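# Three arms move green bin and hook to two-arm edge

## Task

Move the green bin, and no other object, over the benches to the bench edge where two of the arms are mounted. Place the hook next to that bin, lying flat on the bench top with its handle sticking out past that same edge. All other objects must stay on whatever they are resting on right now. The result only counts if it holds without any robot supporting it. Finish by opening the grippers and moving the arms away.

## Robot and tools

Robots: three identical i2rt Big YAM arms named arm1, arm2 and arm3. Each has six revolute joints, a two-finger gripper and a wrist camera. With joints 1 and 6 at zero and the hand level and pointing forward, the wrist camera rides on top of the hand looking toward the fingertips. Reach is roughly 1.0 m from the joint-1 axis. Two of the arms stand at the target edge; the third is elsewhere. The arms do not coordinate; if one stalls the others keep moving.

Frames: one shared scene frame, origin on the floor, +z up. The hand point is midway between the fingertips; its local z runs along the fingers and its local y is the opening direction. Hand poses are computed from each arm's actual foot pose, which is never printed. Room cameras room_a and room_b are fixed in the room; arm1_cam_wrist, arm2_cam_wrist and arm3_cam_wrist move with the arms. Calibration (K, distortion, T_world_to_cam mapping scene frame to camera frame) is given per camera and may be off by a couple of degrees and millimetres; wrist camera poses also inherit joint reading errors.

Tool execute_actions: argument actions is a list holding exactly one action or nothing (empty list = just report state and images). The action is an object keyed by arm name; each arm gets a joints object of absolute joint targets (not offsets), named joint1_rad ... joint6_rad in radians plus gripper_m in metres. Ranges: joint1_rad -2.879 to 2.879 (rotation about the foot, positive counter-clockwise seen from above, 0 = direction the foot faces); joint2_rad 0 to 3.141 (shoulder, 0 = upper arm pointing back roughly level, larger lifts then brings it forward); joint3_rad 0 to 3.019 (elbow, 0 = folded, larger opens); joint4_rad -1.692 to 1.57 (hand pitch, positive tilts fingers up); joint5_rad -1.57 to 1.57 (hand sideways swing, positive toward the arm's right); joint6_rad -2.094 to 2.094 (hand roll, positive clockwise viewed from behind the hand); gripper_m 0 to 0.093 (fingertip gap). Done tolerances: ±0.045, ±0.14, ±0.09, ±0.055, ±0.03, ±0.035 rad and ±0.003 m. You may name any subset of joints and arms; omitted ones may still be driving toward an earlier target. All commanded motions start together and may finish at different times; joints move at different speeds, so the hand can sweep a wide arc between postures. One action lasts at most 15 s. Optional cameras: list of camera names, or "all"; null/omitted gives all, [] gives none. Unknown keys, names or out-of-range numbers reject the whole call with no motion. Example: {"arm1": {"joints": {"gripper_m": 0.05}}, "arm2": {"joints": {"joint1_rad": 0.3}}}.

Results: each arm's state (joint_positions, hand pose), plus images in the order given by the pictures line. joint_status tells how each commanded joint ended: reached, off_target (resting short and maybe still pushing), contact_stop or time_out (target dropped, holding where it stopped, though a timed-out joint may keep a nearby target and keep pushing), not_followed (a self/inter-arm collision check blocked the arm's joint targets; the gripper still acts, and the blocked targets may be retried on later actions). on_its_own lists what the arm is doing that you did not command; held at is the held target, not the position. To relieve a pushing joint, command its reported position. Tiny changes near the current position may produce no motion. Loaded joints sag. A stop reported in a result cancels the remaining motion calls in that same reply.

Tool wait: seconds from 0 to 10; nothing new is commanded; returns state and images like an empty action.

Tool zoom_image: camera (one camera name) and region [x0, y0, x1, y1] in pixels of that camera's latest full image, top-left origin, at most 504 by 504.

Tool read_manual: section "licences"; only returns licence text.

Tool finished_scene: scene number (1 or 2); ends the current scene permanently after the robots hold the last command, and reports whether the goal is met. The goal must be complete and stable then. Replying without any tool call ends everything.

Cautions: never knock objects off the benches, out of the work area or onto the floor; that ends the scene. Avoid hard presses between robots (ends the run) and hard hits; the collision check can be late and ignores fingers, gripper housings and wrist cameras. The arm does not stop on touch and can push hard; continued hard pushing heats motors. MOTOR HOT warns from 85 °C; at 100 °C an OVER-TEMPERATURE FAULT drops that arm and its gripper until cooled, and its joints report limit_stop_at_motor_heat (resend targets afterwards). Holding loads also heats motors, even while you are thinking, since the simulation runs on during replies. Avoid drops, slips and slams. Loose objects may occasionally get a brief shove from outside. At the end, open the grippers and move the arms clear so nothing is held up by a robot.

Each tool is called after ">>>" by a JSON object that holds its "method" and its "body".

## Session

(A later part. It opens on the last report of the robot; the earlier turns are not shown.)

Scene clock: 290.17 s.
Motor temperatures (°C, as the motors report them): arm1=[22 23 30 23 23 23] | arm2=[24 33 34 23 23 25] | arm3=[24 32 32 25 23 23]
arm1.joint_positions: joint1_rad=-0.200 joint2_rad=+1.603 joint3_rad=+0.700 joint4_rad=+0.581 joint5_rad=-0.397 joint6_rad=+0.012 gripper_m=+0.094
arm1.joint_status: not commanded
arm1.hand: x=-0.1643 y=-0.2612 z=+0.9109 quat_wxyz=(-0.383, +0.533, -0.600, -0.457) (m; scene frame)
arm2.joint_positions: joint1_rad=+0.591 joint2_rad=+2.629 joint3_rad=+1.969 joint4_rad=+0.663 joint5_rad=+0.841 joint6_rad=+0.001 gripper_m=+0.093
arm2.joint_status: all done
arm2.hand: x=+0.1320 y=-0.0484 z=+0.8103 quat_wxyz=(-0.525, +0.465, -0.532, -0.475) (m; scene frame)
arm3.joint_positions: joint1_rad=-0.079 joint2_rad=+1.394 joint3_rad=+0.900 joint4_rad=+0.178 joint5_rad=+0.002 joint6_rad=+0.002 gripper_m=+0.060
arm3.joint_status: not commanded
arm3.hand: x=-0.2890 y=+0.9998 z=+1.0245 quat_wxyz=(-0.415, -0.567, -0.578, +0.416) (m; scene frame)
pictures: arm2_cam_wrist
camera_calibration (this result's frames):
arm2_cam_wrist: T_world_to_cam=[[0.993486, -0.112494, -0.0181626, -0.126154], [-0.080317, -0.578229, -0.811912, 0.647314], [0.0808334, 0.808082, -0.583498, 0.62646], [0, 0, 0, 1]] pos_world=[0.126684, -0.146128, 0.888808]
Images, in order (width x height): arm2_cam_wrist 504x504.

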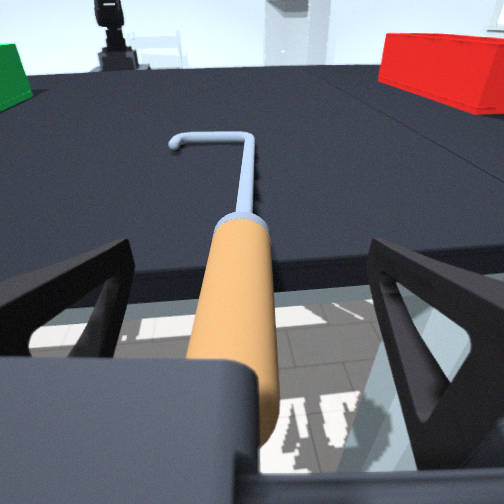

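>>> {"method": "execute_actions", "body": {"actions": [{"arm2":{"joints":{"joint2_rad":2.4}},"arm1":{"joints":{"joint2_rad":2.0,"joint3_rad":1.0,"joint4_rad":0.965,"joint5_rad":-0.514}}}], "cameras": []}}

>>> {"method": "execute_actions", "body": {"actions": [{"arm2":{"joints":{"joint1_rad":-0.5,"joint2_rad":1.5,"joint3_rad":1.0,"joint4_rad":0,"joint5_rad":0}}}], "cameras": []}}

>>> {"method": "execute_actions", "body": {"actions": [{"arm1":{"joints":{"joint1_rad":-0.48,"joint2_rad":2.40,"joint3_rad":1.46}}}], "cameras": ["arm1_cam_wrist","room_b"]}}

Scene clock: 316.50 s.
Motor temperatures (°C, as the motors report them): arm1=[22 23 30 23 23 23] | arm2=[24 33 35 23 23 25] | arm3=[24 30 31 25 23 23]
arm1.joint_positions: joint1_rad=-0.200 joint2_rad=+2.013 joint3_rad=+0.964 joint4_rad=+0.946 joint5_rad=-0.511 joint6_rad=+0.011 gripper_m=+0.094
arm1.joint_status: all done
arm1.hand: x=-0.1431 y=-0.1622 z=+0.8675 quat_wxyz=(-0.430, +0.536, -0.505, -0.522) (m; scene frame)
arm2.joint_positions: joint1_rad=+0.591 joint2_rad=+2.376 joint3_rad=+2.003 joint4_rad=+0.674 joint5_rad=+0.841 joint6_rad=+0.001 gripper_m=+0.093
arm2.joint_status: all done
arm2.hand: x=+0.1339 y=-0.0472 z=+1.0469 quat_wxyz=(-0.519, +0.354, -0.525, -0.574) (m; scene frame)
arm3.joint_positions: joint1_rad=-0.079 joint2_rad=+1.394 joint3_rad=+0.900 joint4_rad=+0.178 joint5_rad=+0.002 joint6_rad=+0.002 gripper_m=+0.060
arm3.joint_status: not commanded
arm3.hand: x=-0.2890 y=+0.9998 z=+1.0245 quat_wxyz=(-0.415, -0.567, -0.578, +0.416) (m; scene frame)
pictures: none
No camera images: the call's "cameras" was empty. Leave "cameras" out to get every camera's image.

Scene clock: 318.13 s.
Motor temperatures (°C, as the motors report them): arm1=[22 24 31 23 23 23] | arm2=[24 33 35 23 23 25] | arm3=[24 30 31 25 23 23]
arm1.joint_positions: joint1_rad=-0.200 joint2_rad=+2.013 joint3_rad=+0.964 joint4_rad=+0.946 joint5_rad=-0.511 joint6_rad=+0.011 gripper_m=+0.094
arm1.joint_status: not commanded
arm1.hand: x=-0.1431 y=-0.1622 z=+0.8675 quat_wxyz=(-0.430, +0.536, -0.505, -0.522) (m; scene frame)
arm2.joint_positions: joint1_rad=-0.485 joint2_rad=+1.491 joint3_rad=+0.994 joint4_rad=+0.012 joint5_rad=+0.003 joint6_rad=+0.001 gripper_m=+0.093
arm2.joint_status: all done
arm2.hand: x=+0.8307 y=-0.2145 z=+0.9931 quat_wxyz=(-0.420, +0.487, -0.705, -0.300) (m; scene frame)
arm3.joint_positions: joint1_rad=-0.079 joint2_rad=+1.394 joint3_rad=+0.900 joint4_rad=+0.178 joint5_rad=+0.002 joint6_rad=+0.002 gripper_m=+0.060
arm3.joint_status: not commanded
arm3.hand: x=-0.2890 y=+0.9998 z=+1.0245 quat_wxyz=(-0.415, -0.567, -0.578, +0.416) (m; scene frame)
pictures: none
No camera images: the call's "cameras" was empty. Leave "cameras" out to get every camera's image.

Scene clock: 319.53 s.
Motor temperatures (°C, as the motors report them): arm1=[22 24 31 23 23 23] | arm2=[24 33 34 23 23 25] | arm3=[24 30 31 25 23 23]
arm1.joint_positions: joint1_rad=-0.481 joint2_rad=+2.422 joint3_rad=+1.417 joint4_rad=+0.951 joint5_rad=-0.513 joint6_rad=+0.010 gripper_m=+0.094
arm1.joint_status: all done
arm1.hand: x=+0.1022 y=-0.1397 z=+0.7705 quat_wxyz=(-0.516, +0.458, -0.559, -0.460) (m; scene frame)
arm2.joint_positions: joint1_rad=-0.485 joint2_rad=+1.491 joint3_rad=+0.994 joint4_rad=+0.012 joint5_rad=+0.003 joint6_rad=+0.001 gripper_m=+0.093
arm2.joint_status: not commanded
arm2.hand: x=+0.8307 y=-0.2145 z=+0.9931 quat_wxyz=(-0.420, +0.487, -0.705, -0.300) (m; scene frame)
arm3.joint_positions: joint1_rad=-0.079 joint2_rad=+1.394 joint3_rad=+0.900 joint4_rad=+0.178 joint5_rad=+0.002 joint6_rad=+0.002 gripper_m=+0.060
arm3.joint_status: not commanded
arm3.hand: x=-0.2890 y=+0.9998 z=+1.0245 quat_wxyz=(-0.415, -0.567, -0.578, +0.416) (m; scene frame)
pictures: arm1_cam_wrist, room_b
camera_calibration (this result's frames):
arm1_cam_wrist: T_world_to_cam=[[0.983268, -0.175716, -0.0480342, -0.0920306], [-0.145752, -0.600715, -0.786065, 0.547989], [0.10927, 0.779914, -0.616275, 0.69784], [0, 0, 0, 1]] pos_world=[0.0941086, -0.231241, 0.856395]
Images, in order (width x height): arm1_cam_wrist 504x504, room_b 504x504.

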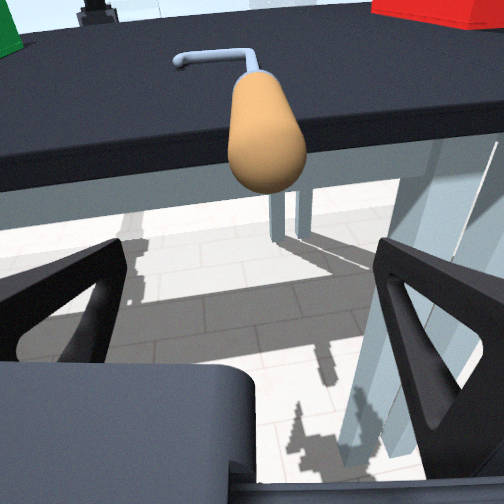

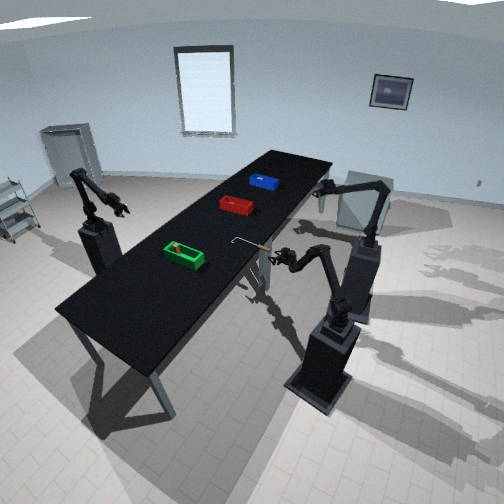

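>>> {"method": "execute_actions", "body": {"actions": [{"arm1":{"joints":{"joint1_rad":-0.425,"joint2_rad":2.515,"joint3_rad":1.78,"joint4_rad":0.78,"joint5_rad":-0.468}}}], "cameras": ["arm1_cam_wrist"]}}

Scene clock: 334.13 s.
Motor temperatures (°C, as the motors report them): arm1=[22 26 32 23 23 23] | arm2=[24 32 34 23 23 25] | arm3=[24 30 31 25 23 23]
arm1.joint_positions: joint1_rad=-0.424 joint2_rad=+2.528 joint3_rad=+1.737 joint4_rad=+0.784 joint5_rad=-0.470 joint6_rad=+0.010 gripper_m=+0.094
arm1.joint_status: all done
arm1.hand: x=+0.1186 y=-0.0495 z=+0.7960 quat_wxyz=(-0.529, +0.459, -0.540, -0.468) (m; scene frame)
arm2.joint_positions: joint1_rad=-0.485 joint2_rad=+1.491 joint3_rad=+0.994 joint4_rad=+0.012 joint5_rad=+0.003 joint6_rad=+0.001 gripper_m=+0.093
arm2.joint_status: not commanded
arm2.hand: x=+0.8307 y=-0.2145 z=+0.9931 quat_wxyz=(-0.420, +0.487, -0.705, -0.300) (m; scene frame)
arm3.joint_positions: joint1_rad=-0.079 joint2_rad=+1.394 joint3_rad=+0.900 joint4_rad=+0.178 joint5_rad=+0.002 joint6_rad=+0.002 gripper_m=+0.060
arm3.joint_status: not commanded
arm3.hand: x=-0.2890 y=+0.9998 z=+1.0245 quat_wxyz=(-0.415, -0.567, -0.578, +0.416) (m; scene frame)
pictures: arm1_cam_wrist
camera_calibration (this result's frames):
arm1_cam_wrist: T_world_to_cam=[[0.986785, -0.160015, -0.0255015, -0.108687], [-0.113909, -0.573123, -0.811514, 0.642445], [0.115239, 0.803694, -0.583777, 0.616018], [0, 0, 0, 1]] pos_world=[0.109442, -0.144282, 0.878198]
Images, in order (width x height): arm1_cam_wrist 504x504.

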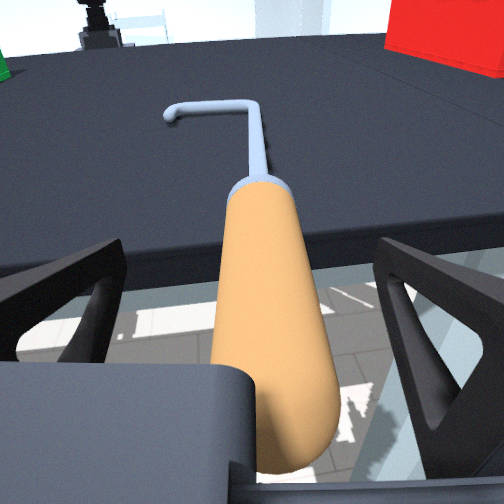

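>>> {"method": "execute_actions", "body": {"actions": [{"arm1":{"joints":{"joint4_rad":0.84,"gripper_m":0.045}}}], "cameras": []}}

>>> {"method": "execute_actions", "body": {"actions": [{"arm1":{"joints":{"gripper_m":0.0}}}], "cameras": ["arm1_cam_wrist"]}}

Scene clock: 340.50 s.
Motor temperatures (°C, as the motors report them): arm1=[22 27 33 23 23 23] | arm2=[24 31 33 23 23 25] | arm3=[24 30 31 25 23 23]
arm1.joint_positions: joint1_rad=-0.424 joint2_rad=+2.528 joint3_rad=+1.737 joint4_rad=+0.821 joint5_rad=-0.470 joint6_rad=+0.010 gripper_m=+0.045
arm1.joint_status: all done
arm1.hand: x=+0.1186 y=-0.0496 z=+0.8044 quat_wxyz=(-0.541, +0.456, -0.527, -0.471) (m; scene frame)
arm2.joint_positions: joint1_rad=-0.485 joint2_rad=+1.491 joint3_rad=+0.994 joint4_rad=+0.012 joint5_rad=+0.003 joint6_rad=+0.001 gripper_m=+0.093
arm2.joint_status: not commanded
arm2.hand: x=+0.8307 y=-0.2145 z=+0.9931 quat_wxyz=(-0.420, +0.487, -0.705, -0.300) (m; scene frame)
arm3.joint_positions: joint1_rad=-0.079 joint2_rad=+1.394 joint3_rad=+0.900 joint4_rad=+0.178 joint5_rad=+0.002 joint6_rad=+0.002 gripper_m=+0.060
arm3.joint_status: not commanded
arm3.hand: x=-0.2890 y=+0.9998 z=+1.0245 quat_wxyz=(-0.415, -0.567, -0.578, +0.416) (m; scene frame)
pictures: none
No camera images: the call's "cameras" was empty. Leave "cameras" out to get every camera's image.

Scene clock: 341.10 s.
Motor temperatures (°C, as the motors report them): arm1=[22 27 33 23 23 23] | arm2=[24 31 33 23 23 25] | arm3=[24 30 31 25 23 23]
arm1.joint_positions: joint1_rad=-0.424 joint2_rad=+2.528 joint3_rad=+1.737 joint4_rad=+0.822 joint5_rad=-0.468 joint6_rad=+0.009 gripper_m=+0.029
arm1.joint_status: gripper_m off_target (ended at +0.029, target +0.000)
arm1.hand: x=+0.1190 y=-0.0496 z=+0.8045 quat_wxyz=(-0.542, +0.455, -0.527, -0.470) (m; scene frame)
arm2.joint_positions: joint1_rad=-0.485 joint2_rad=+1.491 joint3_rad=+0.994 joint4_rad=+0.012 joint5_rad=+0.003 joint6_rad=+0.001 gripper_m=+0.093
arm2.joint_status: not commanded
arm2.hand: x=+0.8307 y=-0.2145 z=+0.9931 quat_wxyz=(-0.420, +0.487, -0.705, -0.300) (m; scene frame)
arm3.joint_positions: joint1_rad=-0.079 joint2_rad=+1.394 joint3_rad=+0.900 joint4_rad=+0.178 joint5_rad=+0.002 joint6_rad=+0.002 gripper_m=+0.060
arm3.joint_status: not commanded
arm3.hand: x=-0.2890 y=+0.9998 z=+1.0245 quat_wxyz=(-0.415, -0.567, -0.578, +0.416) (m; scene frame)
pictures: arm1_cam_wrist
camera_calibration (this result's frames):
arm1_cam_wrist: T_world_to_cam=[[0.986751, -0.162021, -0.00849736, -0.122655], [-0.0971046, -0.547812, -0.830947, 0.664184], [0.129976, 0.820763, -0.556287, 0.59804], [0, 0, 0, 1]] pos_world=[0.107794, -0.146874, 0.883541]
Images, in order (width x height): arm1_cam_wrist 504x504.

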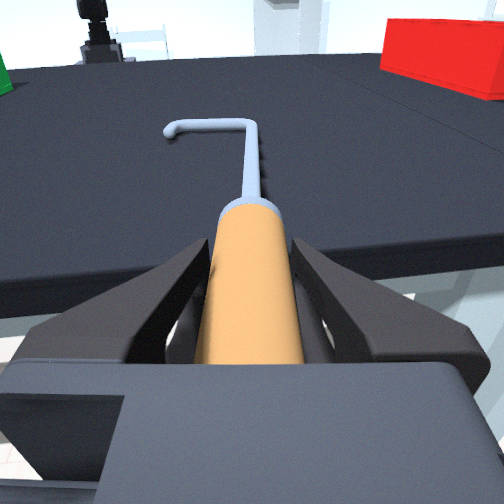

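>>> {"method": "execute_actions", "body": {"actions": [{"arm1":{"joints":{"joint2_rad":2.46,"joint6_rad":-0.8}}}], "cameras": ["arm1_cam_wrist"]}}

Scene clock: 350.17 s.
Motor temperatures (°C, as the motors report them): arm1=[22 28 34 23 23 23] | arm2=[24 31 33 23 23 25] | arm3=[24 30 31 25 23 23]
arm1.joint_positions: joint1_rad=-0.424 joint2_rad=+2.492 joint3_rad=+1.737 joint4_rad=+0.827 joint5_rad=-0.470 joint6_rad=-0.766 gripper_m=+0.029
arm1.joint_status: all done
arm1.hand: x=+0.1206 y=-0.0472 z=+0.8363 quat_wxyz=(-0.694, +0.612, -0.303, -0.229) (m; scene frame)
arm2.joint_positions: joint1_rad=-0.485 joint2_rad=+1.491 joint3_rad=+0.994 joint4_rad=+0.012 joint5_rad=+0.003 joint6_rad=+0.001 gripper_m=+0.093
arm2.joint_status: not commanded
arm2.hand: x=+0.8307 y=-0.2145 z=+0.9931 quat_wxyz=(-0.420, +0.487, -0.705, -0.300) (m; scene frame)
arm3.joint_positions: joint1_rad=-0.079 joint2_rad=+1.394 joint3_rad=+0.900 joint4_rad=+0.178 joint5_rad=+0.002 joint6_rad=+0.002 gripper_m=+0.060
arm3.joint_status: not commanded
arm3.hand: x=-0.2890 y=+0.9998 z=+1.0245 quat_wxyz=(-0.415, -0.567, -0.578, +0.416) (m; scene frame)
pictures: arm1_cam_wrist
camera_calibration (this result's frames):
arm1_cam_wrist: T_world_to_cam=[[0.689886, -0.164527, 0.704973, -0.684569], [0.48691, -0.615179, -0.62006, 0.442196], [0.535701, 0.771029, -0.344293, 0.384968], [0, 0, 0, 1]] pos_world=[0.0507371, -0.137422, 0.889333]
Images, in order (width x height): arm1_cam_wrist 504x504.

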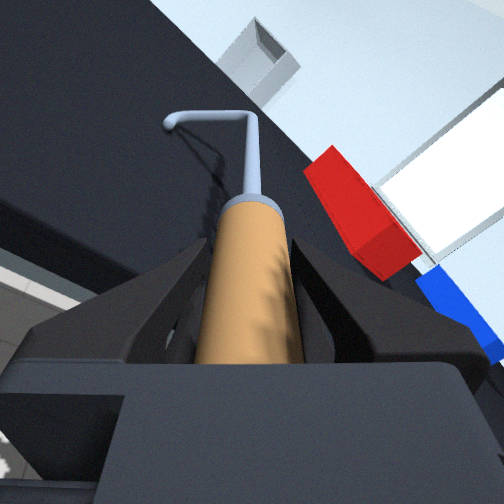

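Works well. Finish the roll and lift.

>>> {"method": "execute_actions", "body": {"actions": [{"arm1":{"joints":{"joint2_rad":2.42,"joint6_rad":-1.58}}}], "cameras": ["arm1_cam_wrist"]}}

Scene clock: 355.63 s.
Motor temperatures (°C, as the motors report them): arm1=[22 28 34 23 23 23] | arm2=[24 31 33 23 23 25] | arm3=[24 30 31 25 23 23]
arm1.joint_positions: joint1_rad=-0.424 joint2_rad=+2.476 joint3_rad=+1.737 joint4_rad=+0.823 joint5_rad=-0.470 joint6_rad=-1.562 gripper_m=+0.029
arm1.joint_status: all done
arm1.hand: x=+0.1213 y=-0.0463 z=+0.8494 quat_wxyz=(-0.732, +0.678, -0.040, +0.060) (m; scene frame)
arm2.joint_positions: joint1_rad=-0.485 joint2_rad=+1.491 joint3_rad=+0.994 joint4_rad=+0.012 joint5_rad=+0.003 joint6_rad=+0.001 gripper_m=+0.093
arm2.joint_status: not commanded
arm2.hand: x=+0.8307 y=-0.2145 z=+0.9931 quat_wxyz=(-0.420, +0.487, -0.705, -0.300) (m; scene frame)
arm3.joint_positions: joint1_rad=-0.079 joint2_rad=+1.394 joint3_rad=+0.900 joint4_rad=+0.178 joint5_rad=+0.002 joint6_rad=+0.002 gripper_m=+0.060
arm3.joint_status: not commanded
arm3.hand: x=-0.2890 y=+0.9998 z=+1.0245 quat_wxyz=(-0.415, -0.567, -0.578, +0.416) (m; scene frame)
pictures: arm1_cam_wrist
camera_calibration (this result's frames):
arm1_cam_wrist: T_world_to_cam=[[-0.0301743, -0.0927951, 0.995228, -0.849993], [0.72475, -0.687721, -0.0421495, -0.0726129], [0.688351, 0.72002, 0.0880047, 0.000329181], [0, 0, 0, 1]] pos_world=[0.0267517, -0.12905, 0.842847]
Images, in order (width x height): arm1_cam_wrist 504x504.

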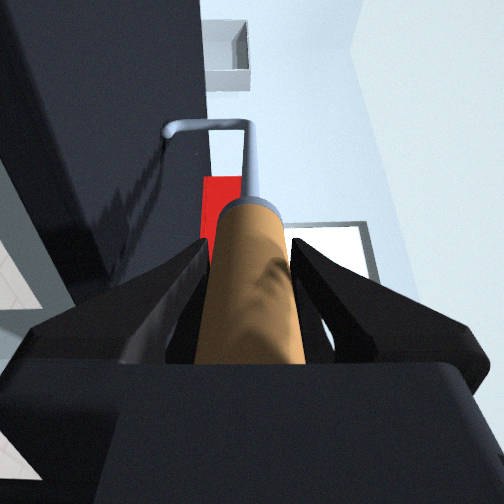

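>>> {"method": "execute_actions", "body": {"actions": [{"arm1":{"joints":{"joint2_rad":2.28,"joint1_rad":-0.25,"joint5_rad":-0.33}}}], "cameras": ["arm1_cam_wrist"]}}

Scene clock: 371.17 s.
Motor temperatures (°C, as the motors report them): arm1=[22 30 35 23 23 23] | arm2=[24 31 33 23 23 25] | arm3=[24 30 32 25 23 23]
arm1.joint_positions: joint1_rad=-0.254 joint2_rad=+2.321 joint3_rad=+1.737 joint4_rad=+0.805 joint5_rad=-0.331 joint6_rad=-1.562 gripper_m=+0.029
arm1.joint_status: all done
arm1.hand: x=+0.0115 y=+0.0147 z=+0.9795 quat_wxyz=(-0.775, +0.628, -0.015, +0.063) (m; scene frame)
arm2.joint_positions: joint1_rad=-0.485 joint2_rad=+1.491 joint3_rad=+0.994 joint4_rad=+0.012 joint5_rad=+0.003 joint6_rad=+0.001 gripper_m=+0.093
arm2.joint_status: not commanded
arm2.hand: x=+0.8307 y=-0.2145 z=+0.9931 quat_wxyz=(-0.420, +0.487, -0.705, -0.300) (m; scene frame)
arm3.joint_positions: joint1_rad=-0.079 joint2_rad=+1.394 joint3_rad=+0.900 joint4_rad=+0.178 joint5_rad=+0.002 joint6_rad=+0.002 gripper_m=+0.060
arm3.joint_status: not commanded
arm3.hand: x=-0.2890 y=+0.9998 z=+1.0245 quat_wxyz=(-0.415, -0.567, -0.578, +0.416) (m; scene frame)
pictures: arm1_cam_wrist
camera_calibration (this result's frames):
arm1_cam_wrist: T_world_to_cam=[[-0.0751903, -0.220725, 0.972434, -0.952426], [0.749336, -0.655916, -0.090941, 0.101494], [0.657907, 0.721842, 0.214716, -0.103258], [0, 0, 0, 1]] pos_world=[-0.0797316, -0.0691169, 0.957572]
Images, in order (width x height): arm1_cam_wrist 504x504.

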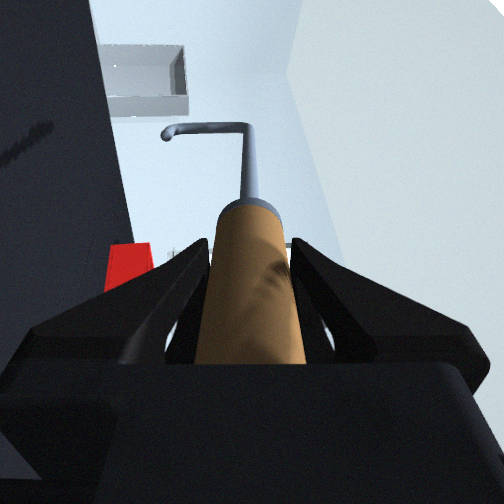

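>>> {"method": "execute_actions", "body": {"actions": [{"arm1":{"joints":{"joint1_rad":0.175,"joint5_rad":0,"joint4_rad":0.72}}}], "cameras": ["arm1_cam_wrist","room_a","room_b","arm3_cam_wrist"]}}

Scene clock: 378.40 s.
Motor temperatures (°C, as the motors report them): arm1=[22 30 35 23 23 23] | arm2=[24 31 33 23 23 25] | arm3=[24 30 32 25 23 23]
arm1.joint_positions: joint1_rad=+0.172 joint2_rad=+2.325 joint3_rad=+1.737 joint4_rad=+0.693 joint5_rad=+0.001 joint6_rad=-1.562 gripper_m=+0.029
arm1.joint_status: all done
arm1.hand: x=-0.2991 y=+0.0894 z=+0.9535 quat_wxyz=(-0.744, +0.668, -0.011, +0.001) (m; scene frame)
arm2.joint_positions: joint1_rad=-0.485 joint2_rad=+1.491 joint3_rad=+0.994 joint4_rad=+0.012 joint5_rad=+0.003 joint6_rad=+0.001 gripper_m=+0.093
arm2.joint_status: not commanded
arm2.hand: x=+0.8307 y=-0.2145 z=+0.9931 quat_wxyz=(-0.420, +0.487, -0.705, -0.300) (m; scene frame)
arm3.joint_positions: joint1_rad=-0.079 joint2_rad=+1.394 joint3_rad=+0.900 joint4_rad=+0.178 joint5_rad=+0.002 joint6_rad=+0.002 gripper_m=+0.060
arm3.joint_status: not commanded
arm3.hand: x=-0.2890 y=+0.9998 z=+1.0245 quat_wxyz=(-0.415, -0.567, -0.578, +0.416) (m; scene frame)
pictures: arm1_cam_wrist, arm3_cam_wrist, room_a, room_b
camera_calibration (this result's frames):
arm1_cam_wrist: T_world_to_cam=[[0.0183389, -0.126778, 0.991762, -0.932842], [0.802917, -0.589232, -0.0901694, 0.390141], [0.595809, 0.797956, 0.0909866, 0.145419], [0, 0, 0, 1]] pos_world=[-0.382786, -0.00441843, 0.947105]
arm3_cam_wrist: T_world_to_cam=[[-0.999899, -0.00420083, 0.013565, -0.300469], [-0.0114137, 0.806084, -0.591691, -0.197774], [-0.00844896, -0.591786, -0.806051, 1.53965], [0, 0, 0, 1]] pos_world=[-0.289687, 1.0693, 1.12809]
Images, in order (width x height): arm1_cam_wrist 504x504, arm3_cam_wrist 504x504, room_a 504x504, room_b 504x504.

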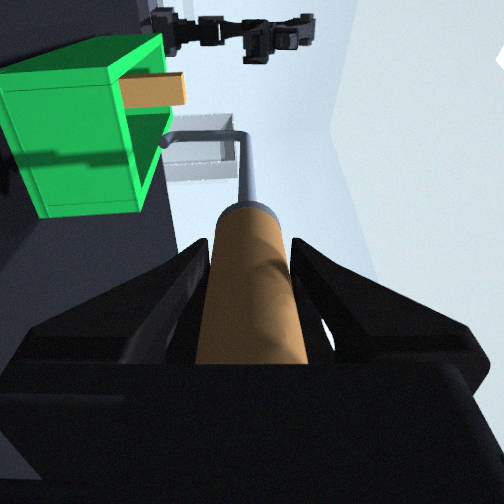

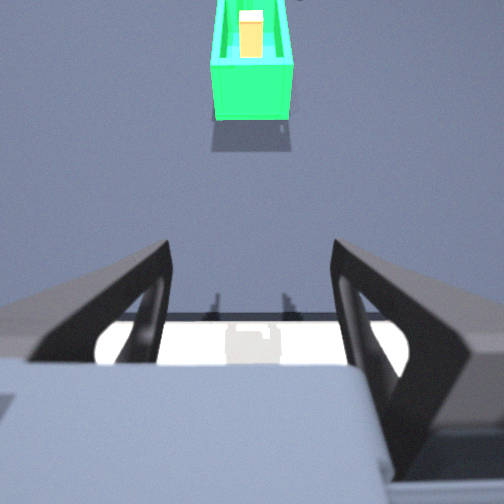

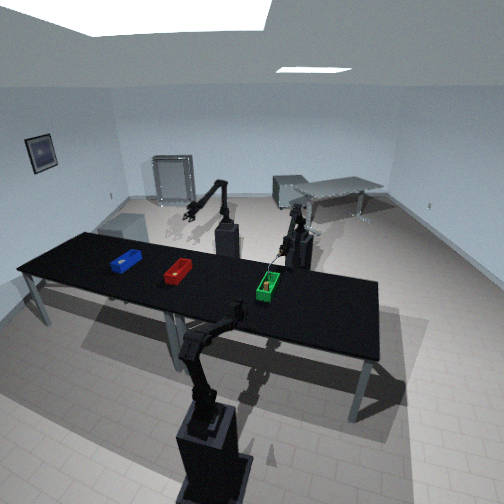

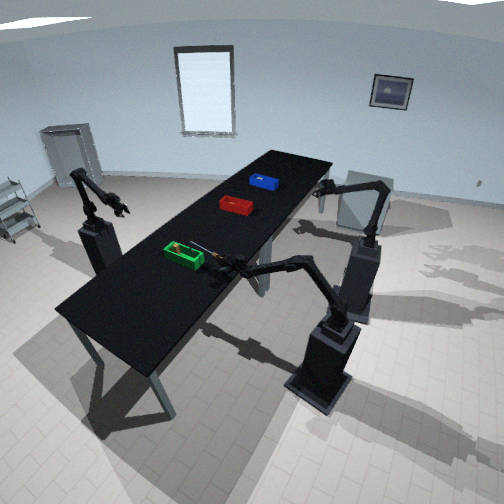

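>>> {"method": "execute_actions", "body": {"actions": [{"arm1":{"joints":{"joint5_rad":-0.04,"joint4_rad":0.61}},"arm3":{"joints":{"joint4_rad":0.42}}}], "cameras": ["arm1_cam_wrist","room_b","arm3_cam_wrist"]}}

>>> {"method": "zoom_image", "body": {"camera": "room_b", "region": [150, 220, 270, 300]}}

Scene clock: 387.30 s.
Motor temperatures (°C, as the motors report them): arm1=[22 31 36 23 23 23] | arm2=[24 31 33 23 23 25] | arm3=[24 30 32 25 23 23]
arm1.joint_positions: joint1_rad=+0.172 joint2_rad=+2.326 joint3_rad=+1.737 joint4_rad=+0.583 joint5_rad=-0.040 joint6_rad=-1.562 gripper_m=+0.029
arm1.joint_status: all done
arm1.hand: x=-0.3067 y=+0.0908 z=+0.9260 quat_wxyz=(-0.706, +0.708, +0.003, -0.014) (m; scene frame)
arm2.joint_positions: joint1_rad=-0.485 joint2_rad=+1.491 joint3_rad=+0.994 joint4_rad=+0.012 joint5_rad=+0.003 joint6_rad=+0.001 gripper_m=+0.093
arm2.joint_status: not commanded
arm2.hand: x=+0.8307 y=-0.2145 z=+0.9931 quat_wxyz=(-0.420, +0.487, -0.705, -0.300) (m; scene frame)
arm3.joint_positions: joint1_rad=-0.079 joint2_rad=+1.394 joint3_rad=+0.900 joint4_rad=+0.393 joint5_rad=+0.002 joint6_rad=+0.002 gripper_m=+0.060
arm3.joint_status: all done
arm3.hand: x=-0.2882 y=+0.9888 z=+1.0762 quat_wxyz=(-0.475, -0.519, -0.530, +0.474) (m; scene frame)
pictures: arm1_cam_wrist, arm3_cam_wrist, room_b
camera_calibration (this result's frames):
arm1_cam_wrist: T_world_to_cam=[[0.0210159, -0.0162907, 0.999646, -0.921769], [0.82724, -0.561221, -0.0265373, 0.340566], [0.561455, 0.827505, 0.00168174, 0.22077], [0, 0, 0, 1]] pos_world=[-0.38631, -0.00657163, 0.93011]
arm3_cam_wrist: T_world_to_cam=[[-0.999927, -0.00416591, 0.0113406, -0.29807], [-0.0112624, 0.661171, -0.750151, 0.155493], [-0.00437302, -0.750224, -0.661169, 1.57673], [0, 0, 0, 1]] pos_world=[-0.289402, 1.07885, 1.16251]
Images, in order (width x height): arm1_cam_wrist 504x504, arm3_cam_wrist 504x504, room_b 504x504.

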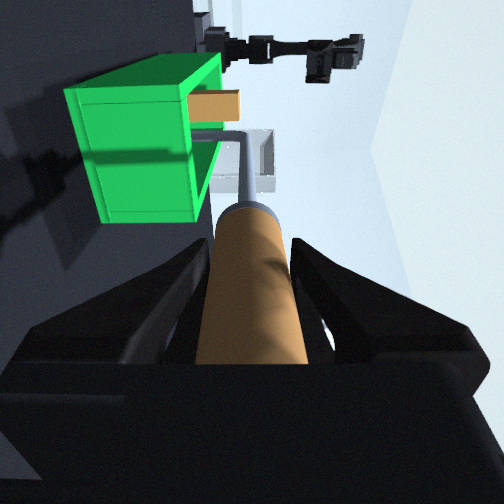

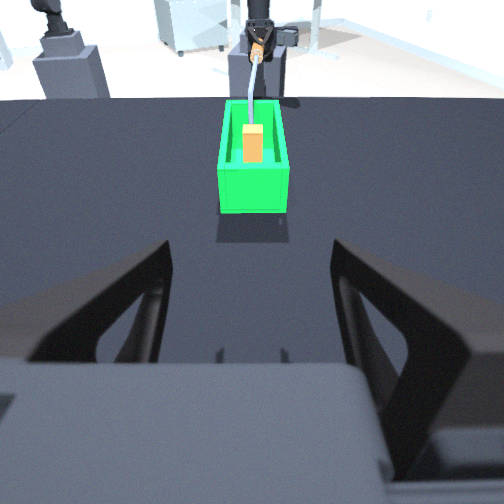

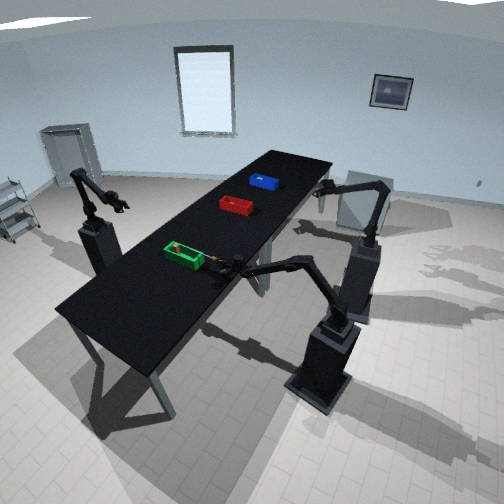

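Region (150, 220, 270, 300) of room_b's 504x504 image, scaled by 4.200, with more detail than that image has.

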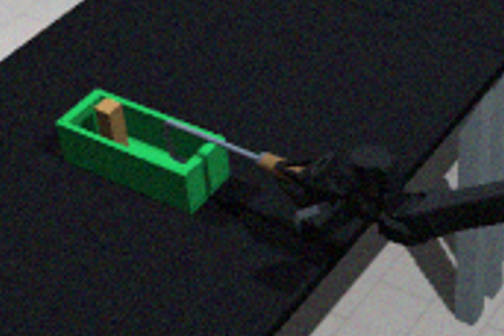

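>>> {"method": "execute_actions", "body": {"actions": [{"arm1":{"joints":{"joint2_rad":2.205,"joint3_rad":1.506,"joint4_rad":0.765}}}], "cameras": ["arm1_cam_wrist"]}}

Scene clock: 398.90 s.
Motor temperatures (°C, as the motors report them): arm1=[22 31 36 23 23 23] | arm2=[24 31 33 23 23 25] | arm3=[24 29 32 25 23 23]
arm1.joint_positions: joint1_rad=+0.172 joint2_rad=+2.253 joint3_rad=+1.488 joint4_rad=+0.732 joint5_rad=-0.040 joint6_rad=-1.567 gripper_m=+0.029
arm1.joint_status: all done
arm1.hand: x=-0.3079 y=+0.0312 z=+0.8879 quat_wxyz=(-0.696, +0.718, +0.004, -0.012) (m; scene frame)
arm2.joint_positions: joint1_rad=-0.485 joint2_rad=+1.491 joint3_rad=+0.994 joint4_rad=+0.012 joint5_rad=+0.003 joint6_rad=+0.001 gripper_m=+0.093
arm2.joint_status: not commanded
arm2.hand: x=+0.8307 y=-0.2145 z=+0.9931 quat_wxyz=(-0.420, +0.487, -0.705, -0.300) (m; scene frame)
arm3.joint_positions: joint1_rad=-0.079 joint2_rad=+1.394 joint3_rad=+0.900 joint4_rad=+0.393 joint5_rad=+0.002 joint6_rad=+0.002 gripper_m=+0.060
arm3.joint_status: not commanded
arm3.hand: x=-0.2882 y=+0.9888 z=+1.0762 quat_wxyz=(-0.475, -0.519, -0.530, +0.474) (m; scene frame)
pictures: arm1_cam_wrist
camera_calibration (this result's frames):
arm1_cam_wrist: T_world_to_cam=[[0.0165282, 0.0118164, 0.999794, -0.887007], [0.827454, -0.561489, -0.00704302, 0.289865], [0.56129, 0.8274, -0.0190579, 0.289222], [0, 0, 0, 1]] pos_world=[-0.387527, -0.0660648, 0.894377]
Images, in order (width x height): arm1_cam_wrist 504x504.

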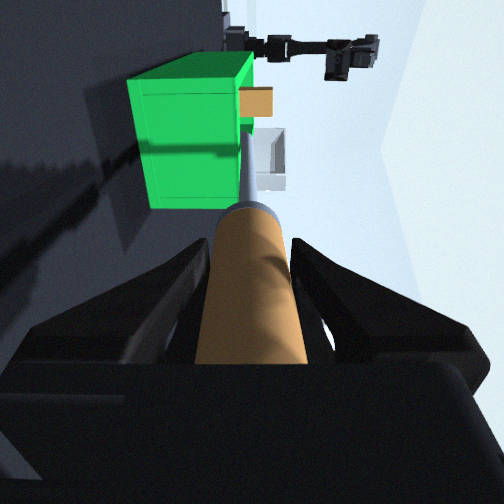

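Shaft on rim. Continue with a larger step.

>>> {"method": "execute_actions", "body": {"actions": [{"arm1":{"joints":{"joint2_rad":2.04,"joint3_rad":1.20,"joint4_rad":0.93}}}], "cameras": ["arm1_cam_wrist","room_b"]}}

Scene clock: 403.67 s.
Motor temperatures (°C, as the motors report them): arm1=[22 31 36 23 23 23] | arm2=[24 31 33 23 23 25] | arm3=[24 29 32 25 23 23]
arm1.joint_positions: joint1_rad=+0.172 joint2_rad=+2.081 joint3_rad=+1.180 joint4_rad=+0.884 joint5_rad=-0.040 joint6_rad=-1.567 gripper_m=+0.029
arm1.joint_status: all done
arm1.hand: x=-0.3092 y=-0.0543 z=+0.9034 quat_wxyz=(-0.702, +0.712, +0.005, -0.012) (m; scene frame)
arm2.joint_positions: joint1_rad=-0.485 joint2_rad=+1.491 joint3_rad=+0.994 joint4_rad=+0.012 joint5_rad=+0.003 joint6_rad=+0.001 gripper_m=+0.093
arm2.joint_status: not commanded
arm2.hand: x=+0.8307 y=-0.2145 z=+0.9931 quat_wxyz=(-0.420, +0.487, -0.705, -0.300) (m; scene frame)
arm3.joint_positions: joint1_rad=-0.079 joint2_rad=+1.394 joint3_rad=+0.900 joint4_rad=+0.393 joint5_rad=+0.002 joint6_rad=+0.002 gripper_m=+0.060
arm3.joint_status: not commanded
arm3.hand: x=-0.2882 y=+0.9888 z=+1.0762 quat_wxyz=(-0.475, -0.519, -0.530, +0.474) (m; scene frame)
pictures: arm1_cam_wrist, room_b
camera_calibration (this result's frames):
arm1_cam_wrist: T_world_to_cam=[[0.0162502, -0.00496504, 0.999856, -0.902501], [0.827401, -0.561376, -0.0162351, 0.251378], [0.561376, 0.827546, -0.00501441, 0.34832], [0, 0, 0, 1]] pos_world=[-0.388863, -0.151614, 0.908198]
Images, in order (width x height): arm1_cam_wrist 504x504, room_b 504x504.

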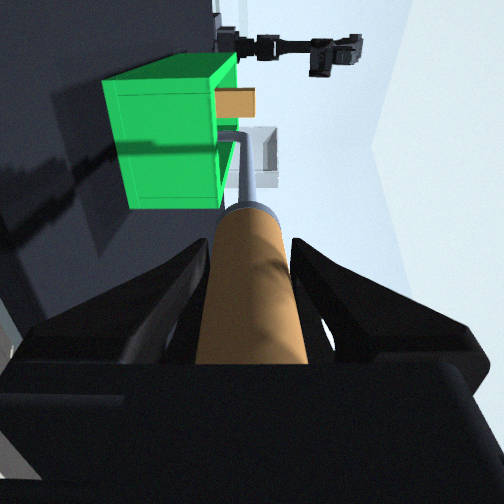

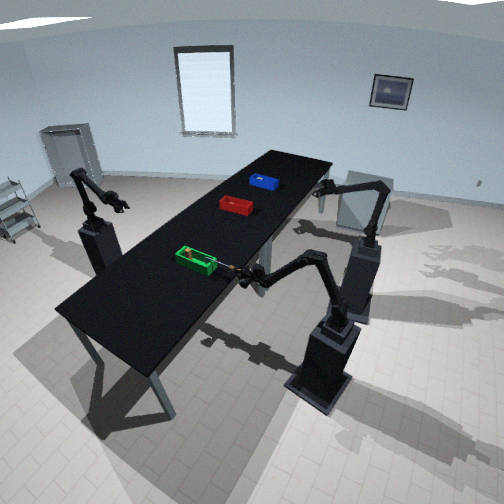

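>>> {"method": "execute_actions", "body": {"actions": [{"arm1":{"joints":{"joint2_rad":1.905,"joint3_rad":0.91,"joint4_rad":1.075}}}], "cameras": []}}

>>> {"method": "execute_actions", "body": {"actions": [{"arm1":{"joints":{"joint2_rad":1.82,"joint3_rad":0.73,"joint4_rad":1.165}}}], "cameras": ["arm1_cam_wrist","room_b"]}}

>>> {"method": "zoom_image", "body": {"camera": "room_b", "region": [180, 240, 300, 320]}}

Scene clock: 412.07 s.
Motor temperatures (°C, as the motors report them): arm1=[22 31 35 23 23 23] | arm2=[24 31 34 23 23 25] | arm3=[24 29 32 25 23 23]
arm1.joint_positions: joint1_rad=+0.172 joint2_rad=+1.940 joint3_rad=+0.889 joint4_rad=+1.029 joint5_rad=-0.040 joint6_rad=-1.567 gripper_m=+0.029
arm1.joint_status: all done
arm1.hand: x=-0.3108 y=-0.1459 z=+0.9010 quat_wxyz=(-0.701, +0.713, +0.005, -0.012) (m; scene frame)
arm2.joint_positions: joint1_rad=-0.485 joint2_rad=+1.491 joint3_rad=+0.994 joint4_rad=+0.012 joint5_rad=+0.003 joint6_rad=+0.001 gripper_m=+0.093
arm2.joint_status: not commanded
arm2.hand: x=+0.8307 y=-0.2145 z=+0.9931 quat_wxyz=(-0.420, +0.487, -0.705, -0.300) (m; scene frame)
arm3.joint_positions: joint1_rad=-0.079 joint2_rad=+1.394 joint3_rad=+0.900 joint4_rad=+0.393 joint5_rad=+0.002 joint6_rad=+0.002 gripper_m=+0.060
arm3.joint_status: not commanded
arm3.hand: x=-0.2882 y=+0.9888 z=+1.0762 quat_wxyz=(-0.475, -0.519, -0.530, +0.474) (m; scene frame)
pictures: none
No camera images: the call's "cameras" was empty. Leave "cameras" out to get every camera's image.

Scene clock: 412.93 s.
Motor temperatures (°C, as the motors report them): arm1=[22 31 34 23 23 23] | arm2=[24 31 34 23 23 25] | arm3=[24 29 32 25 23 23]
arm1.joint_positions: joint1_rad=+0.172 joint2_rad=+1.860 joint3_rad=+0.712 joint4_rad=+1.115 joint5_rad=-0.040 joint6_rad=-1.567 gripper_m=+0.029
arm1.joint_status: all done
arm1.hand: x=-0.3118 y=-0.2062 z=+0.8958 quat_wxyz=(-0.696, +0.718, +0.004, -0.012) (m; scene frame)
arm2.joint_positions: joint1_rad=-0.485 joint2_rad=+1.491 joint3_rad=+0.994 joint4_rad=+0.012 joint5_rad=+0.003 joint6_rad=+0.001 gripper_m=+0.093
arm2.joint_status: not commanded
arm2.hand: x=+0.8307 y=-0.2145 z=+0.9931 quat_wxyz=(-0.420, +0.487, -0.705, -0.300) (m; scene frame)
arm3.joint_positions: joint1_rad=-0.079 joint2_rad=+1.394 joint3_rad=+0.900 joint4_rad=+0.393 joint5_rad=+0.002 joint6_rad=+0.002 gripper_m=+0.060
arm3.joint_status: not commanded
arm3.hand: x=-0.2882 y=+0.9888 z=+1.0762 quat_wxyz=(-0.475, -0.519, -0.530, +0.474) (m; scene frame)
pictures: arm1_cam_wrist, room_b
camera_calibration (this result's frames):
arm1_cam_wrist: T_world_to_cam=[[0.0165345, 0.0121977, 0.999789, -0.892002], [0.827456, -0.56149, -0.0068341, 0.159702], [0.561288, 0.827394, -0.019377, 0.488194], [0, 0, 0, 1]] pos_world=[-0.391415, -0.303378, 0.902365]
Images, in order (width x height): arm1_cam_wrist 504x504, room_b 504x504.

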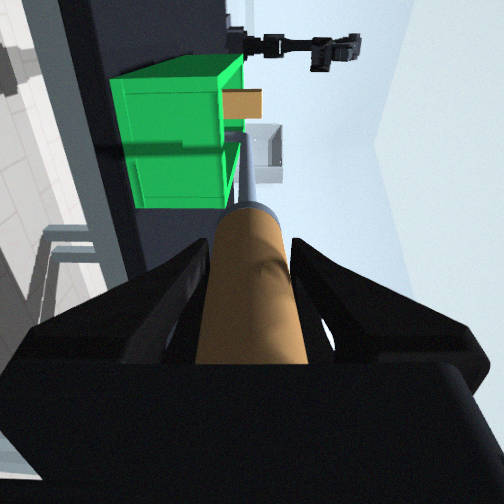

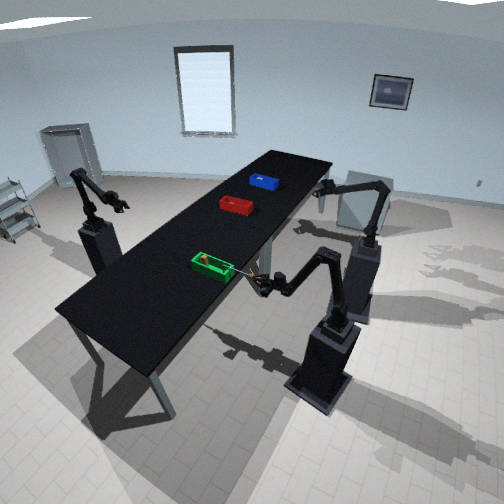

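Region (180, 240, 300, 320) of room_b's 504x504 image, scaled by 4.200, with more detail than that image has.

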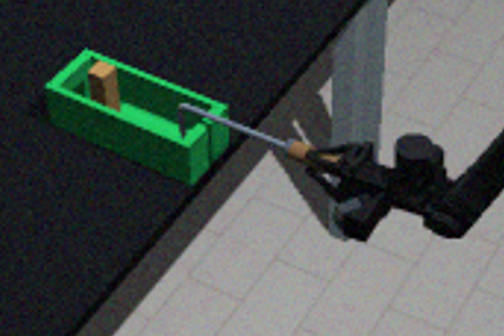

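>>> {"method": "execute_actions", "body": {"actions": [{"arm1":{"joints":{"joint2_rad":1.775,"joint3_rad":0.645,"joint4_rad":1.21}}}], "cameras": ["arm1_cam_wrist"]}}

Scene clock: 419.63 s.
Motor temperatures (°C, as the motors report them): arm1=[22 30 34 23 23 23] | arm2=[24 31 34 23 23 25] | arm3=[24 29 32 25 23 23]
arm1.joint_positions: joint1_rad=+0.172 joint2_rad=+1.820 joint3_rad=+0.628 joint4_rad=+1.156 joint5_rad=-0.040 joint6_rad=-1.567 gripper_m=+0.029
arm1.joint_status: all done
arm1.hand: x=-0.3123 y=-0.2355 z=+0.8955 quat_wxyz=(-0.696, +0.718, +0.004, -0.012) (m; scene frame)
arm2.joint_positions: joint1_rad=-0.485 joint2_rad=+1.491 joint3_rad=+0.994 joint4_rad=+0.012 joint5_rad=+0.003 joint6_rad=+0.001 gripper_m=+0.093
arm2.joint_status: not commanded
arm2.hand: x=+0.8307 y=-0.2145 z=+0.9931 quat_wxyz=(-0.420, +0.487, -0.705, -0.300) (m; scene frame)
arm3.joint_positions: joint1_rad=-0.079 joint2_rad=+1.394 joint3_rad=+0.900 joint4_rad=+0.393 joint5_rad=+0.002 joint6_rad=+0.002 gripper_m=+0.060
arm3.joint_status: not commanded
arm3.hand: x=-0.2882 y=+0.9888 z=+1.0762 quat_wxyz=(-0.475, -0.519, -0.530, +0.474) (m; scene frame)
pictures: arm1_cam_wrist
camera_calibration (this result's frames):
arm1_cam_wrist: T_world_to_cam=[[0.016566, 0.0141046, 0.999763, -0.890829], [0.827462, -0.561492, -0.00578946, 0.142697], [0.561278, 0.827362, -0.0209727, 0.514155], [0, 0, 0, 1]] pos_world=[-0.391902, -0.332704, 0.902228]
Images, in order (width x height): arm1_cam_wrist 504x504.

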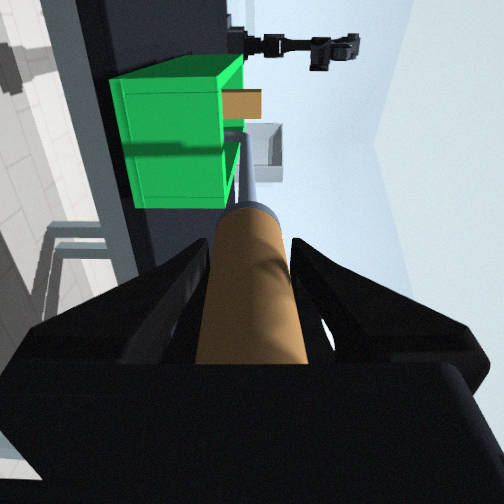

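>>> {"method": "execute_actions", "body": {"actions": [{"arm1":{"joints":{"joint3_rad":0.87}}}], "cameras": []}}

>>> {"method": "execute_actions", "body": {"actions": [{"arm1":{"joints":{"joint1_rad":0.39,"joint5_rad":0.15,"joint2_rad":2.05,"joint3_rad":1.29,"joint4_rad":1.08}}}], "cameras": ["arm1_cam_wrist","arm3_cam_wrist"]}}

Scene clock: 430.43 s.
Motor temperatures (°C, as the motors report them): arm1=[22 29 33 23 23 23] | arm2=[24 30 34 23 23 25] | arm3=[24 29 32 26 23 23]
arm1.joint_positions: joint1_rad=+0.172 joint2_rad=+1.812 joint3_rad=+0.820 joint4_rad=+1.167 joint5_rad=-0.040 joint6_rad=-1.567 gripper_m=+0.029
arm1.joint_status: all done
arm1.hand: x=-0.3107 y=-0.1743 z=+0.9840 quat_wxyz=(-0.767, +0.641, +0.006, -0.010) (m; scene frame)
arm2.joint_positions: joint1_rad=-0.485 joint2_rad=+1.491 joint3_rad=+0.994 joint4_rad=+0.012 joint5_rad=+0.003 joint6_rad=+0.001 gripper_m=+0.093
arm2.joint_status: not commanded
arm2.hand: x=+0.8307 y=-0.2145 z=+0.9931 quat_wxyz=(-0.420, +0.487, -0.705, -0.300) (m; scene frame)
arm3.joint_positions: joint1_rad=-0.079 joint2_rad=+1.394 joint3_rad=+0.900 joint4_rad=+0.393 joint5_rad=+0.002 joint6_rad=+0.002 gripper_m=+0.060
arm3.joint_status: not commanded
arm3.hand: x=-0.2882 y=+0.9888 z=+1.0762 quat_wxyz=(-0.475, -0.519, -0.530, +0.474) (m; scene frame)
pictures: none
No camera images: the call's "cameras" was empty. Leave "cameras" out to get every camera's image.

Scene clock: 431.73 s.
Motor temperatures (°C, as the motors report them): arm1=[22 29 33 23 23 23] | arm2=[24 30 34 23 23 25] | arm3=[24 29 32 26 23 23]
arm1.joint_positions: joint1_rad=+0.400 joint2_rad=+2.105 joint3_rad=+1.214 joint4_rad=+1.045 joint5_rad=+0.151 joint6_rad=-1.571 gripper_m=+0.029
arm1.joint_status: all done
arm1.hand: x=-0.4479 y=-0.0606 z=+0.9418 quat_wxyz=(-0.759, +0.650, +0.010, -0.033) (m; scene frame)
arm2.joint_positions: joint1_rad=-0.485 joint2_rad=+1.491 joint3_rad=+0.994 joint4_rad=+0.012 joint5_rad=+0.003 joint6_rad=+0.001 gripper_m=+0.093
arm2.joint_status: not commanded
arm2.hand: x=+0.8307 y=-0.2145 z=+0.9931 quat_wxyz=(-0.420, +0.487, -0.705, -0.300) (m; scene frame)
arm3.joint_positions: joint1_rad=-0.079 joint2_rad=+1.394 joint3_rad=+0.900 joint4_rad=+0.393 joint5_rad=+0.002 joint6_rad=+0.002 gripper_m=+0.060
arm3.joint_status: not commanded
arm3.hand: x=-0.2882 y=+0.9888 z=+1.0762 quat_wxyz=(-0.475, -0.519, -0.530, +0.474) (m; scene frame)
pictures: arm1_cam_wrist, arm3_cam_wrist
camera_calibration (this result's frames):
arm1_cam_wrist: T_world_to_cam=[[0.0444076, -0.170652, 0.98433, -0.921492], [0.845009, -0.519175, -0.128131, 0.479064], [0.532905, 0.837458, 0.121147, 0.300606], [0, 0, 0, 1]] pos_world=[-0.524087, -0.160281, 0.932018]
arm3_cam_wrist: T_world_to_cam=[[-0.999927, -0.00416591, 0.0113406, -0.29807], [-0.0112624, 0.661171, -0.750151, 0.155493], [-0.00437302, -0.750224, -0.661169, 1.57673], [0, 0, 0, 1]] pos_world=[-0.289402, 1.07885, 1.16251]
Images, in order (width x height): arm1_cam_wrist 504x504, arm3_cam_wrist 504x504.

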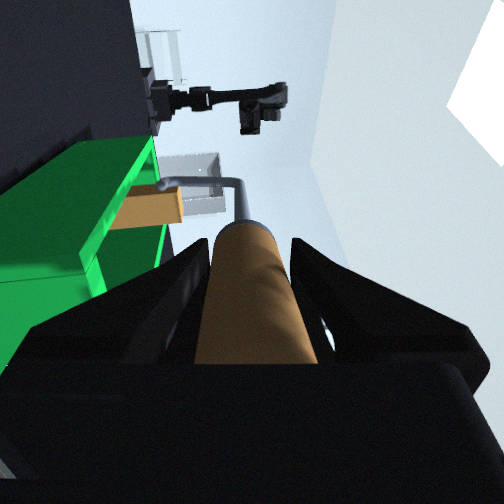

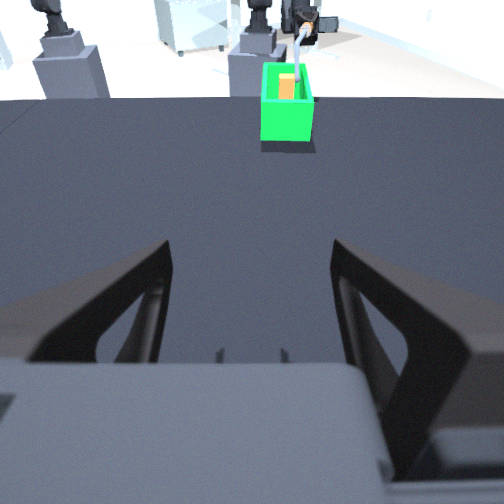

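>>> {"method": "execute_actions", "body": {"actions": [{"arm1":{"joints":{"joint2_rad":1.99}}}], "cameras": []}}

>>> {"method": "execute_actions", "body": {"actions": [{"arm1":{"joints":{"joint1_rad":0.53}}}], "cameras": ["arm1_cam_wrist","arm3_cam_wrist","room_b"]}}

>>> {"method": "zoom_image", "body": {"camera": "room_b", "region": [170, 240, 290, 330]}}

Scene clock: 443.27 s.
Motor temperatures (°C, as the motors report them): arm1=[22 30 36 23 23 23] | arm2=[24 30 34 23 23 25] | arm3=[24 29 32 26 23 23]
arm1.joint_positions: joint1_rad=+0.400 joint2_rad=+2.037 joint3_rad=+1.214 joint4_rad=+1.045 joint5_rad=+0.151 joint6_rad=-1.571 gripper_m=+0.029
arm1.joint_status: all done
arm1.hand: x=-0.4468 y=-0.0645 z=+0.9917 quat_wxyz=(-0.780, +0.624, +0.005, -0.037) (m; scene frame)
arm2.joint_positions: joint1_rad=-0.485 joint2_rad=+1.491 joint3_rad=+0.994 joint4_rad=+0.012 joint5_rad=+0.003 joint6_rad=+0.001 gripper_m=+0.093
arm2.joint_status: not commanded
arm2.hand: x=+0.8307 y=-0.2145 z=+0.9931 quat_wxyz=(-0.420, +0.487, -0.705, -0.300) (m; scene frame)
arm3.joint_positions: joint1_rad=-0.079 joint2_rad=+1.394 joint3_rad=+0.900 joint4_rad=+0.393 joint5_rad=+0.002 joint6_rad=+0.002 gripper_m=+0.060
arm3.joint_status: not commanded
arm3.hand: x=-0.2882 y=+0.9888 z=+1.0762 quat_wxyz=(-0.475, -0.519, -0.530, +0.474) (m; scene frame)
pictures: none
No camera images: the call's "cameras" was empty. Leave "cameras" out to get every camera's image.

Scene clock: 444.57 s.
Motor temperatures (°C, as the motors report them): arm1=[22 30 37 23 23 23] | arm2=[24 30 34 23 23 25] | arm3=[24 29 32 26 23 23]
arm1.joint_positions: joint1_rad=+0.536 joint2_rad=+2.037 joint3_rad=+1.214 joint4_rad=+1.045 joint5_rad=+0.150 joint6_rad=-1.571 gripper_m=+0.029
arm1.joint_status: all done
arm1.hand: x=-0.5458 y=-0.0892 z=+0.9922 quat_wxyz=(-0.776, +0.622, +0.048, -0.090) (m; scene frame)
arm2.joint_positions: joint1_rad=-0.485 joint2_rad=+1.491 joint3_rad=+0.994 joint4_rad=+0.012 joint5_rad=+0.003 joint6_rad=+0.001 gripper_m=+0.093
arm2.joint_status: not commanded
arm2.hand: x=+0.8307 y=-0.2145 z=+0.9931 quat_wxyz=(-0.420, +0.487, -0.705, -0.300) (m; scene frame)
arm3.joint_positions: joint1_rad=-0.079 joint2_rad=+1.394 joint3_rad=+0.900 joint4_rad=+0.393 joint5_rad=+0.002 joint6_rad=+0.002 gripper_m=+0.060
arm3.joint_status: not commanded
arm3.hand: x=-0.2882 y=+0.9888 z=+1.0762 quat_wxyz=(-0.475, -0.519, -0.530, +0.474) (m; scene frame)
pictures: arm1_cam_wrist, arm3_cam_wrist, room_b
camera_calibration (this result's frames):
arm1_cam_wrist: T_world_to_cam=[[0.0893685, -0.226654, 0.969867, -0.937732], [0.904253, -0.389754, -0.174406, 0.643172], [0.417539, 0.892592, 0.17012, 0.264021], [0, 0, 0, 1]] pos_world=[-0.608026, -0.197524, 0.976733]
arm3_cam_wrist: T_world_to_cam=[[-0.999927, -0.00416591, 0.0113406, -0.29807], [-0.0112624, 0.661171, -0.750151, 0.155493], [-0.00437302, -0.750224, -0.661169, 1.57673], [0, 0, 0, 1]] pos_world=[-0.289402, 1.07885, 1.16251]
Images, in order (width x height): arm1_cam_wrist 504x504, arm3_cam_wrist 504x504, room_b 504x504.

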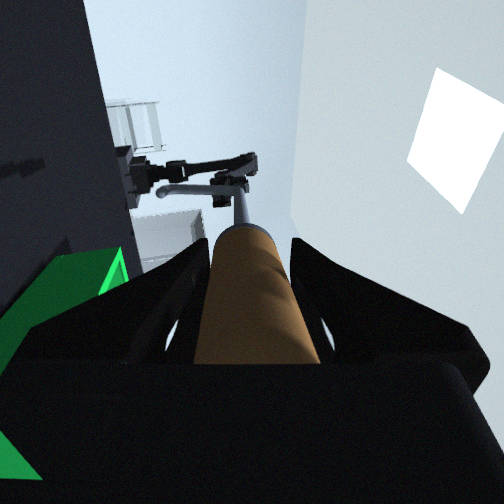

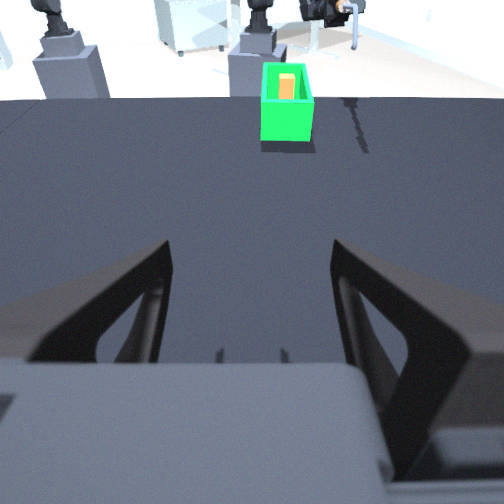

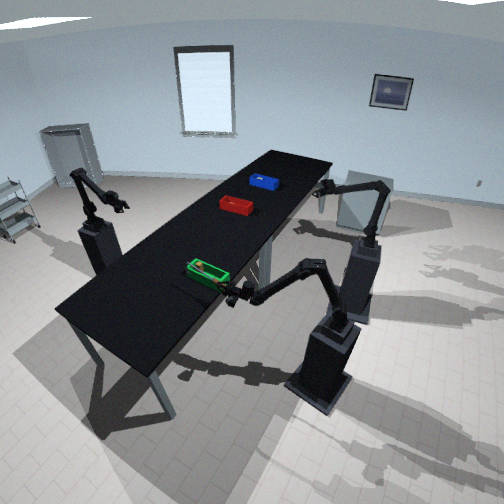

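Region (170, 240, 290, 330) of room_b's 504x504 image, scaled by 4.200, with more detail than that image has; it fills the top 378 rows of this view, and the rest is white.

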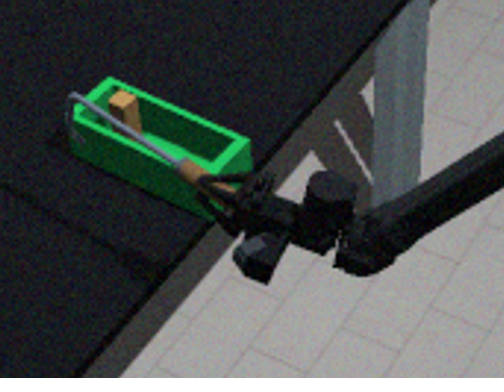

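>>> {"method": "execute_actions", "body": {"actions": [{"arm1":{"joints":{"joint2_rad":2.16,"joint3_rad":1.39,"joint4_rad":0.93}}}], "cameras": ["arm1_cam_wrist"]}}

Scene clock: 454.30 s.
Motor temperatures (°C, as the motors report them): arm1=[22 31 38 23 23 23] | arm2=[24 30 34 23 23 25] | arm3=[24 29 32 26 23 23]
arm1.joint_positions: joint1_rad=+0.536 joint2_rad=+2.218 joint3_rad=+1.328 joint4_rad=+0.899 joint5_rad=+0.151 joint6_rad=-1.573 gripper_m=+0.029
arm1.joint_status: all done
arm1.hand: x=-0.5595 y=-0.0529 z=+0.8777 quat_wxyz=(-0.708, +0.699, +0.067, -0.072) (m; scene frame)
arm2.joint_positions: joint1_rad=-0.485 joint2_rad=+1.491 joint3_rad=+0.994 joint4_rad=+0.012 joint5_rad=+0.003 joint6_rad=+0.001 gripper_m=+0.093
arm2.joint_status: not commanded
arm2.hand: x=+0.8307 y=-0.2145 z=+0.9931 quat_wxyz=(-0.420, +0.487, -0.705, -0.300) (m; scene frame)
arm3.joint_positions: joint1_rad=-0.079 joint2_rad=+1.394 joint3_rad=+0.900 joint4_rad=+0.393 joint5_rad=+0.002 joint6_rad=+0.002 gripper_m=+0.060
arm3.joint_status: not commanded
arm3.hand: x=-0.2882 y=+0.9888 z=+1.0762 quat_wxyz=(-0.475, -0.519, -0.530, +0.474) (m; scene frame)
pictures: arm1_cam_wrist
camera_calibration (this result's frames):
arm1_cam_wrist: T_world_to_cam=[[0.0164218, -0.029468, 0.999431, -0.873626], [0.911864, -0.409599, -0.02706, 0.523598], [0.410164, 0.911789, 0.0201444, 0.385249], [0, 0, 0, 1]] pos_world=[-0.621119, -0.162544, 0.879537]
Images, in order (width x height): arm1_cam_wrist 504x504.

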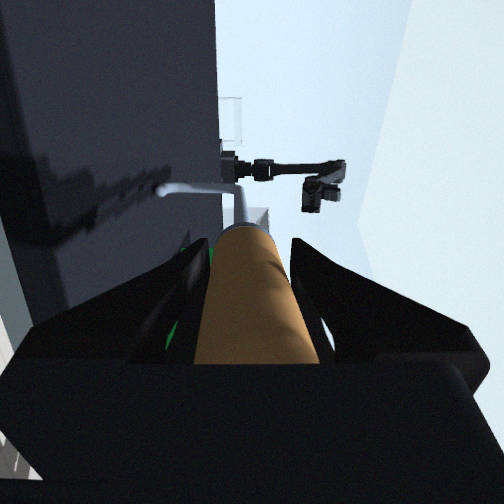

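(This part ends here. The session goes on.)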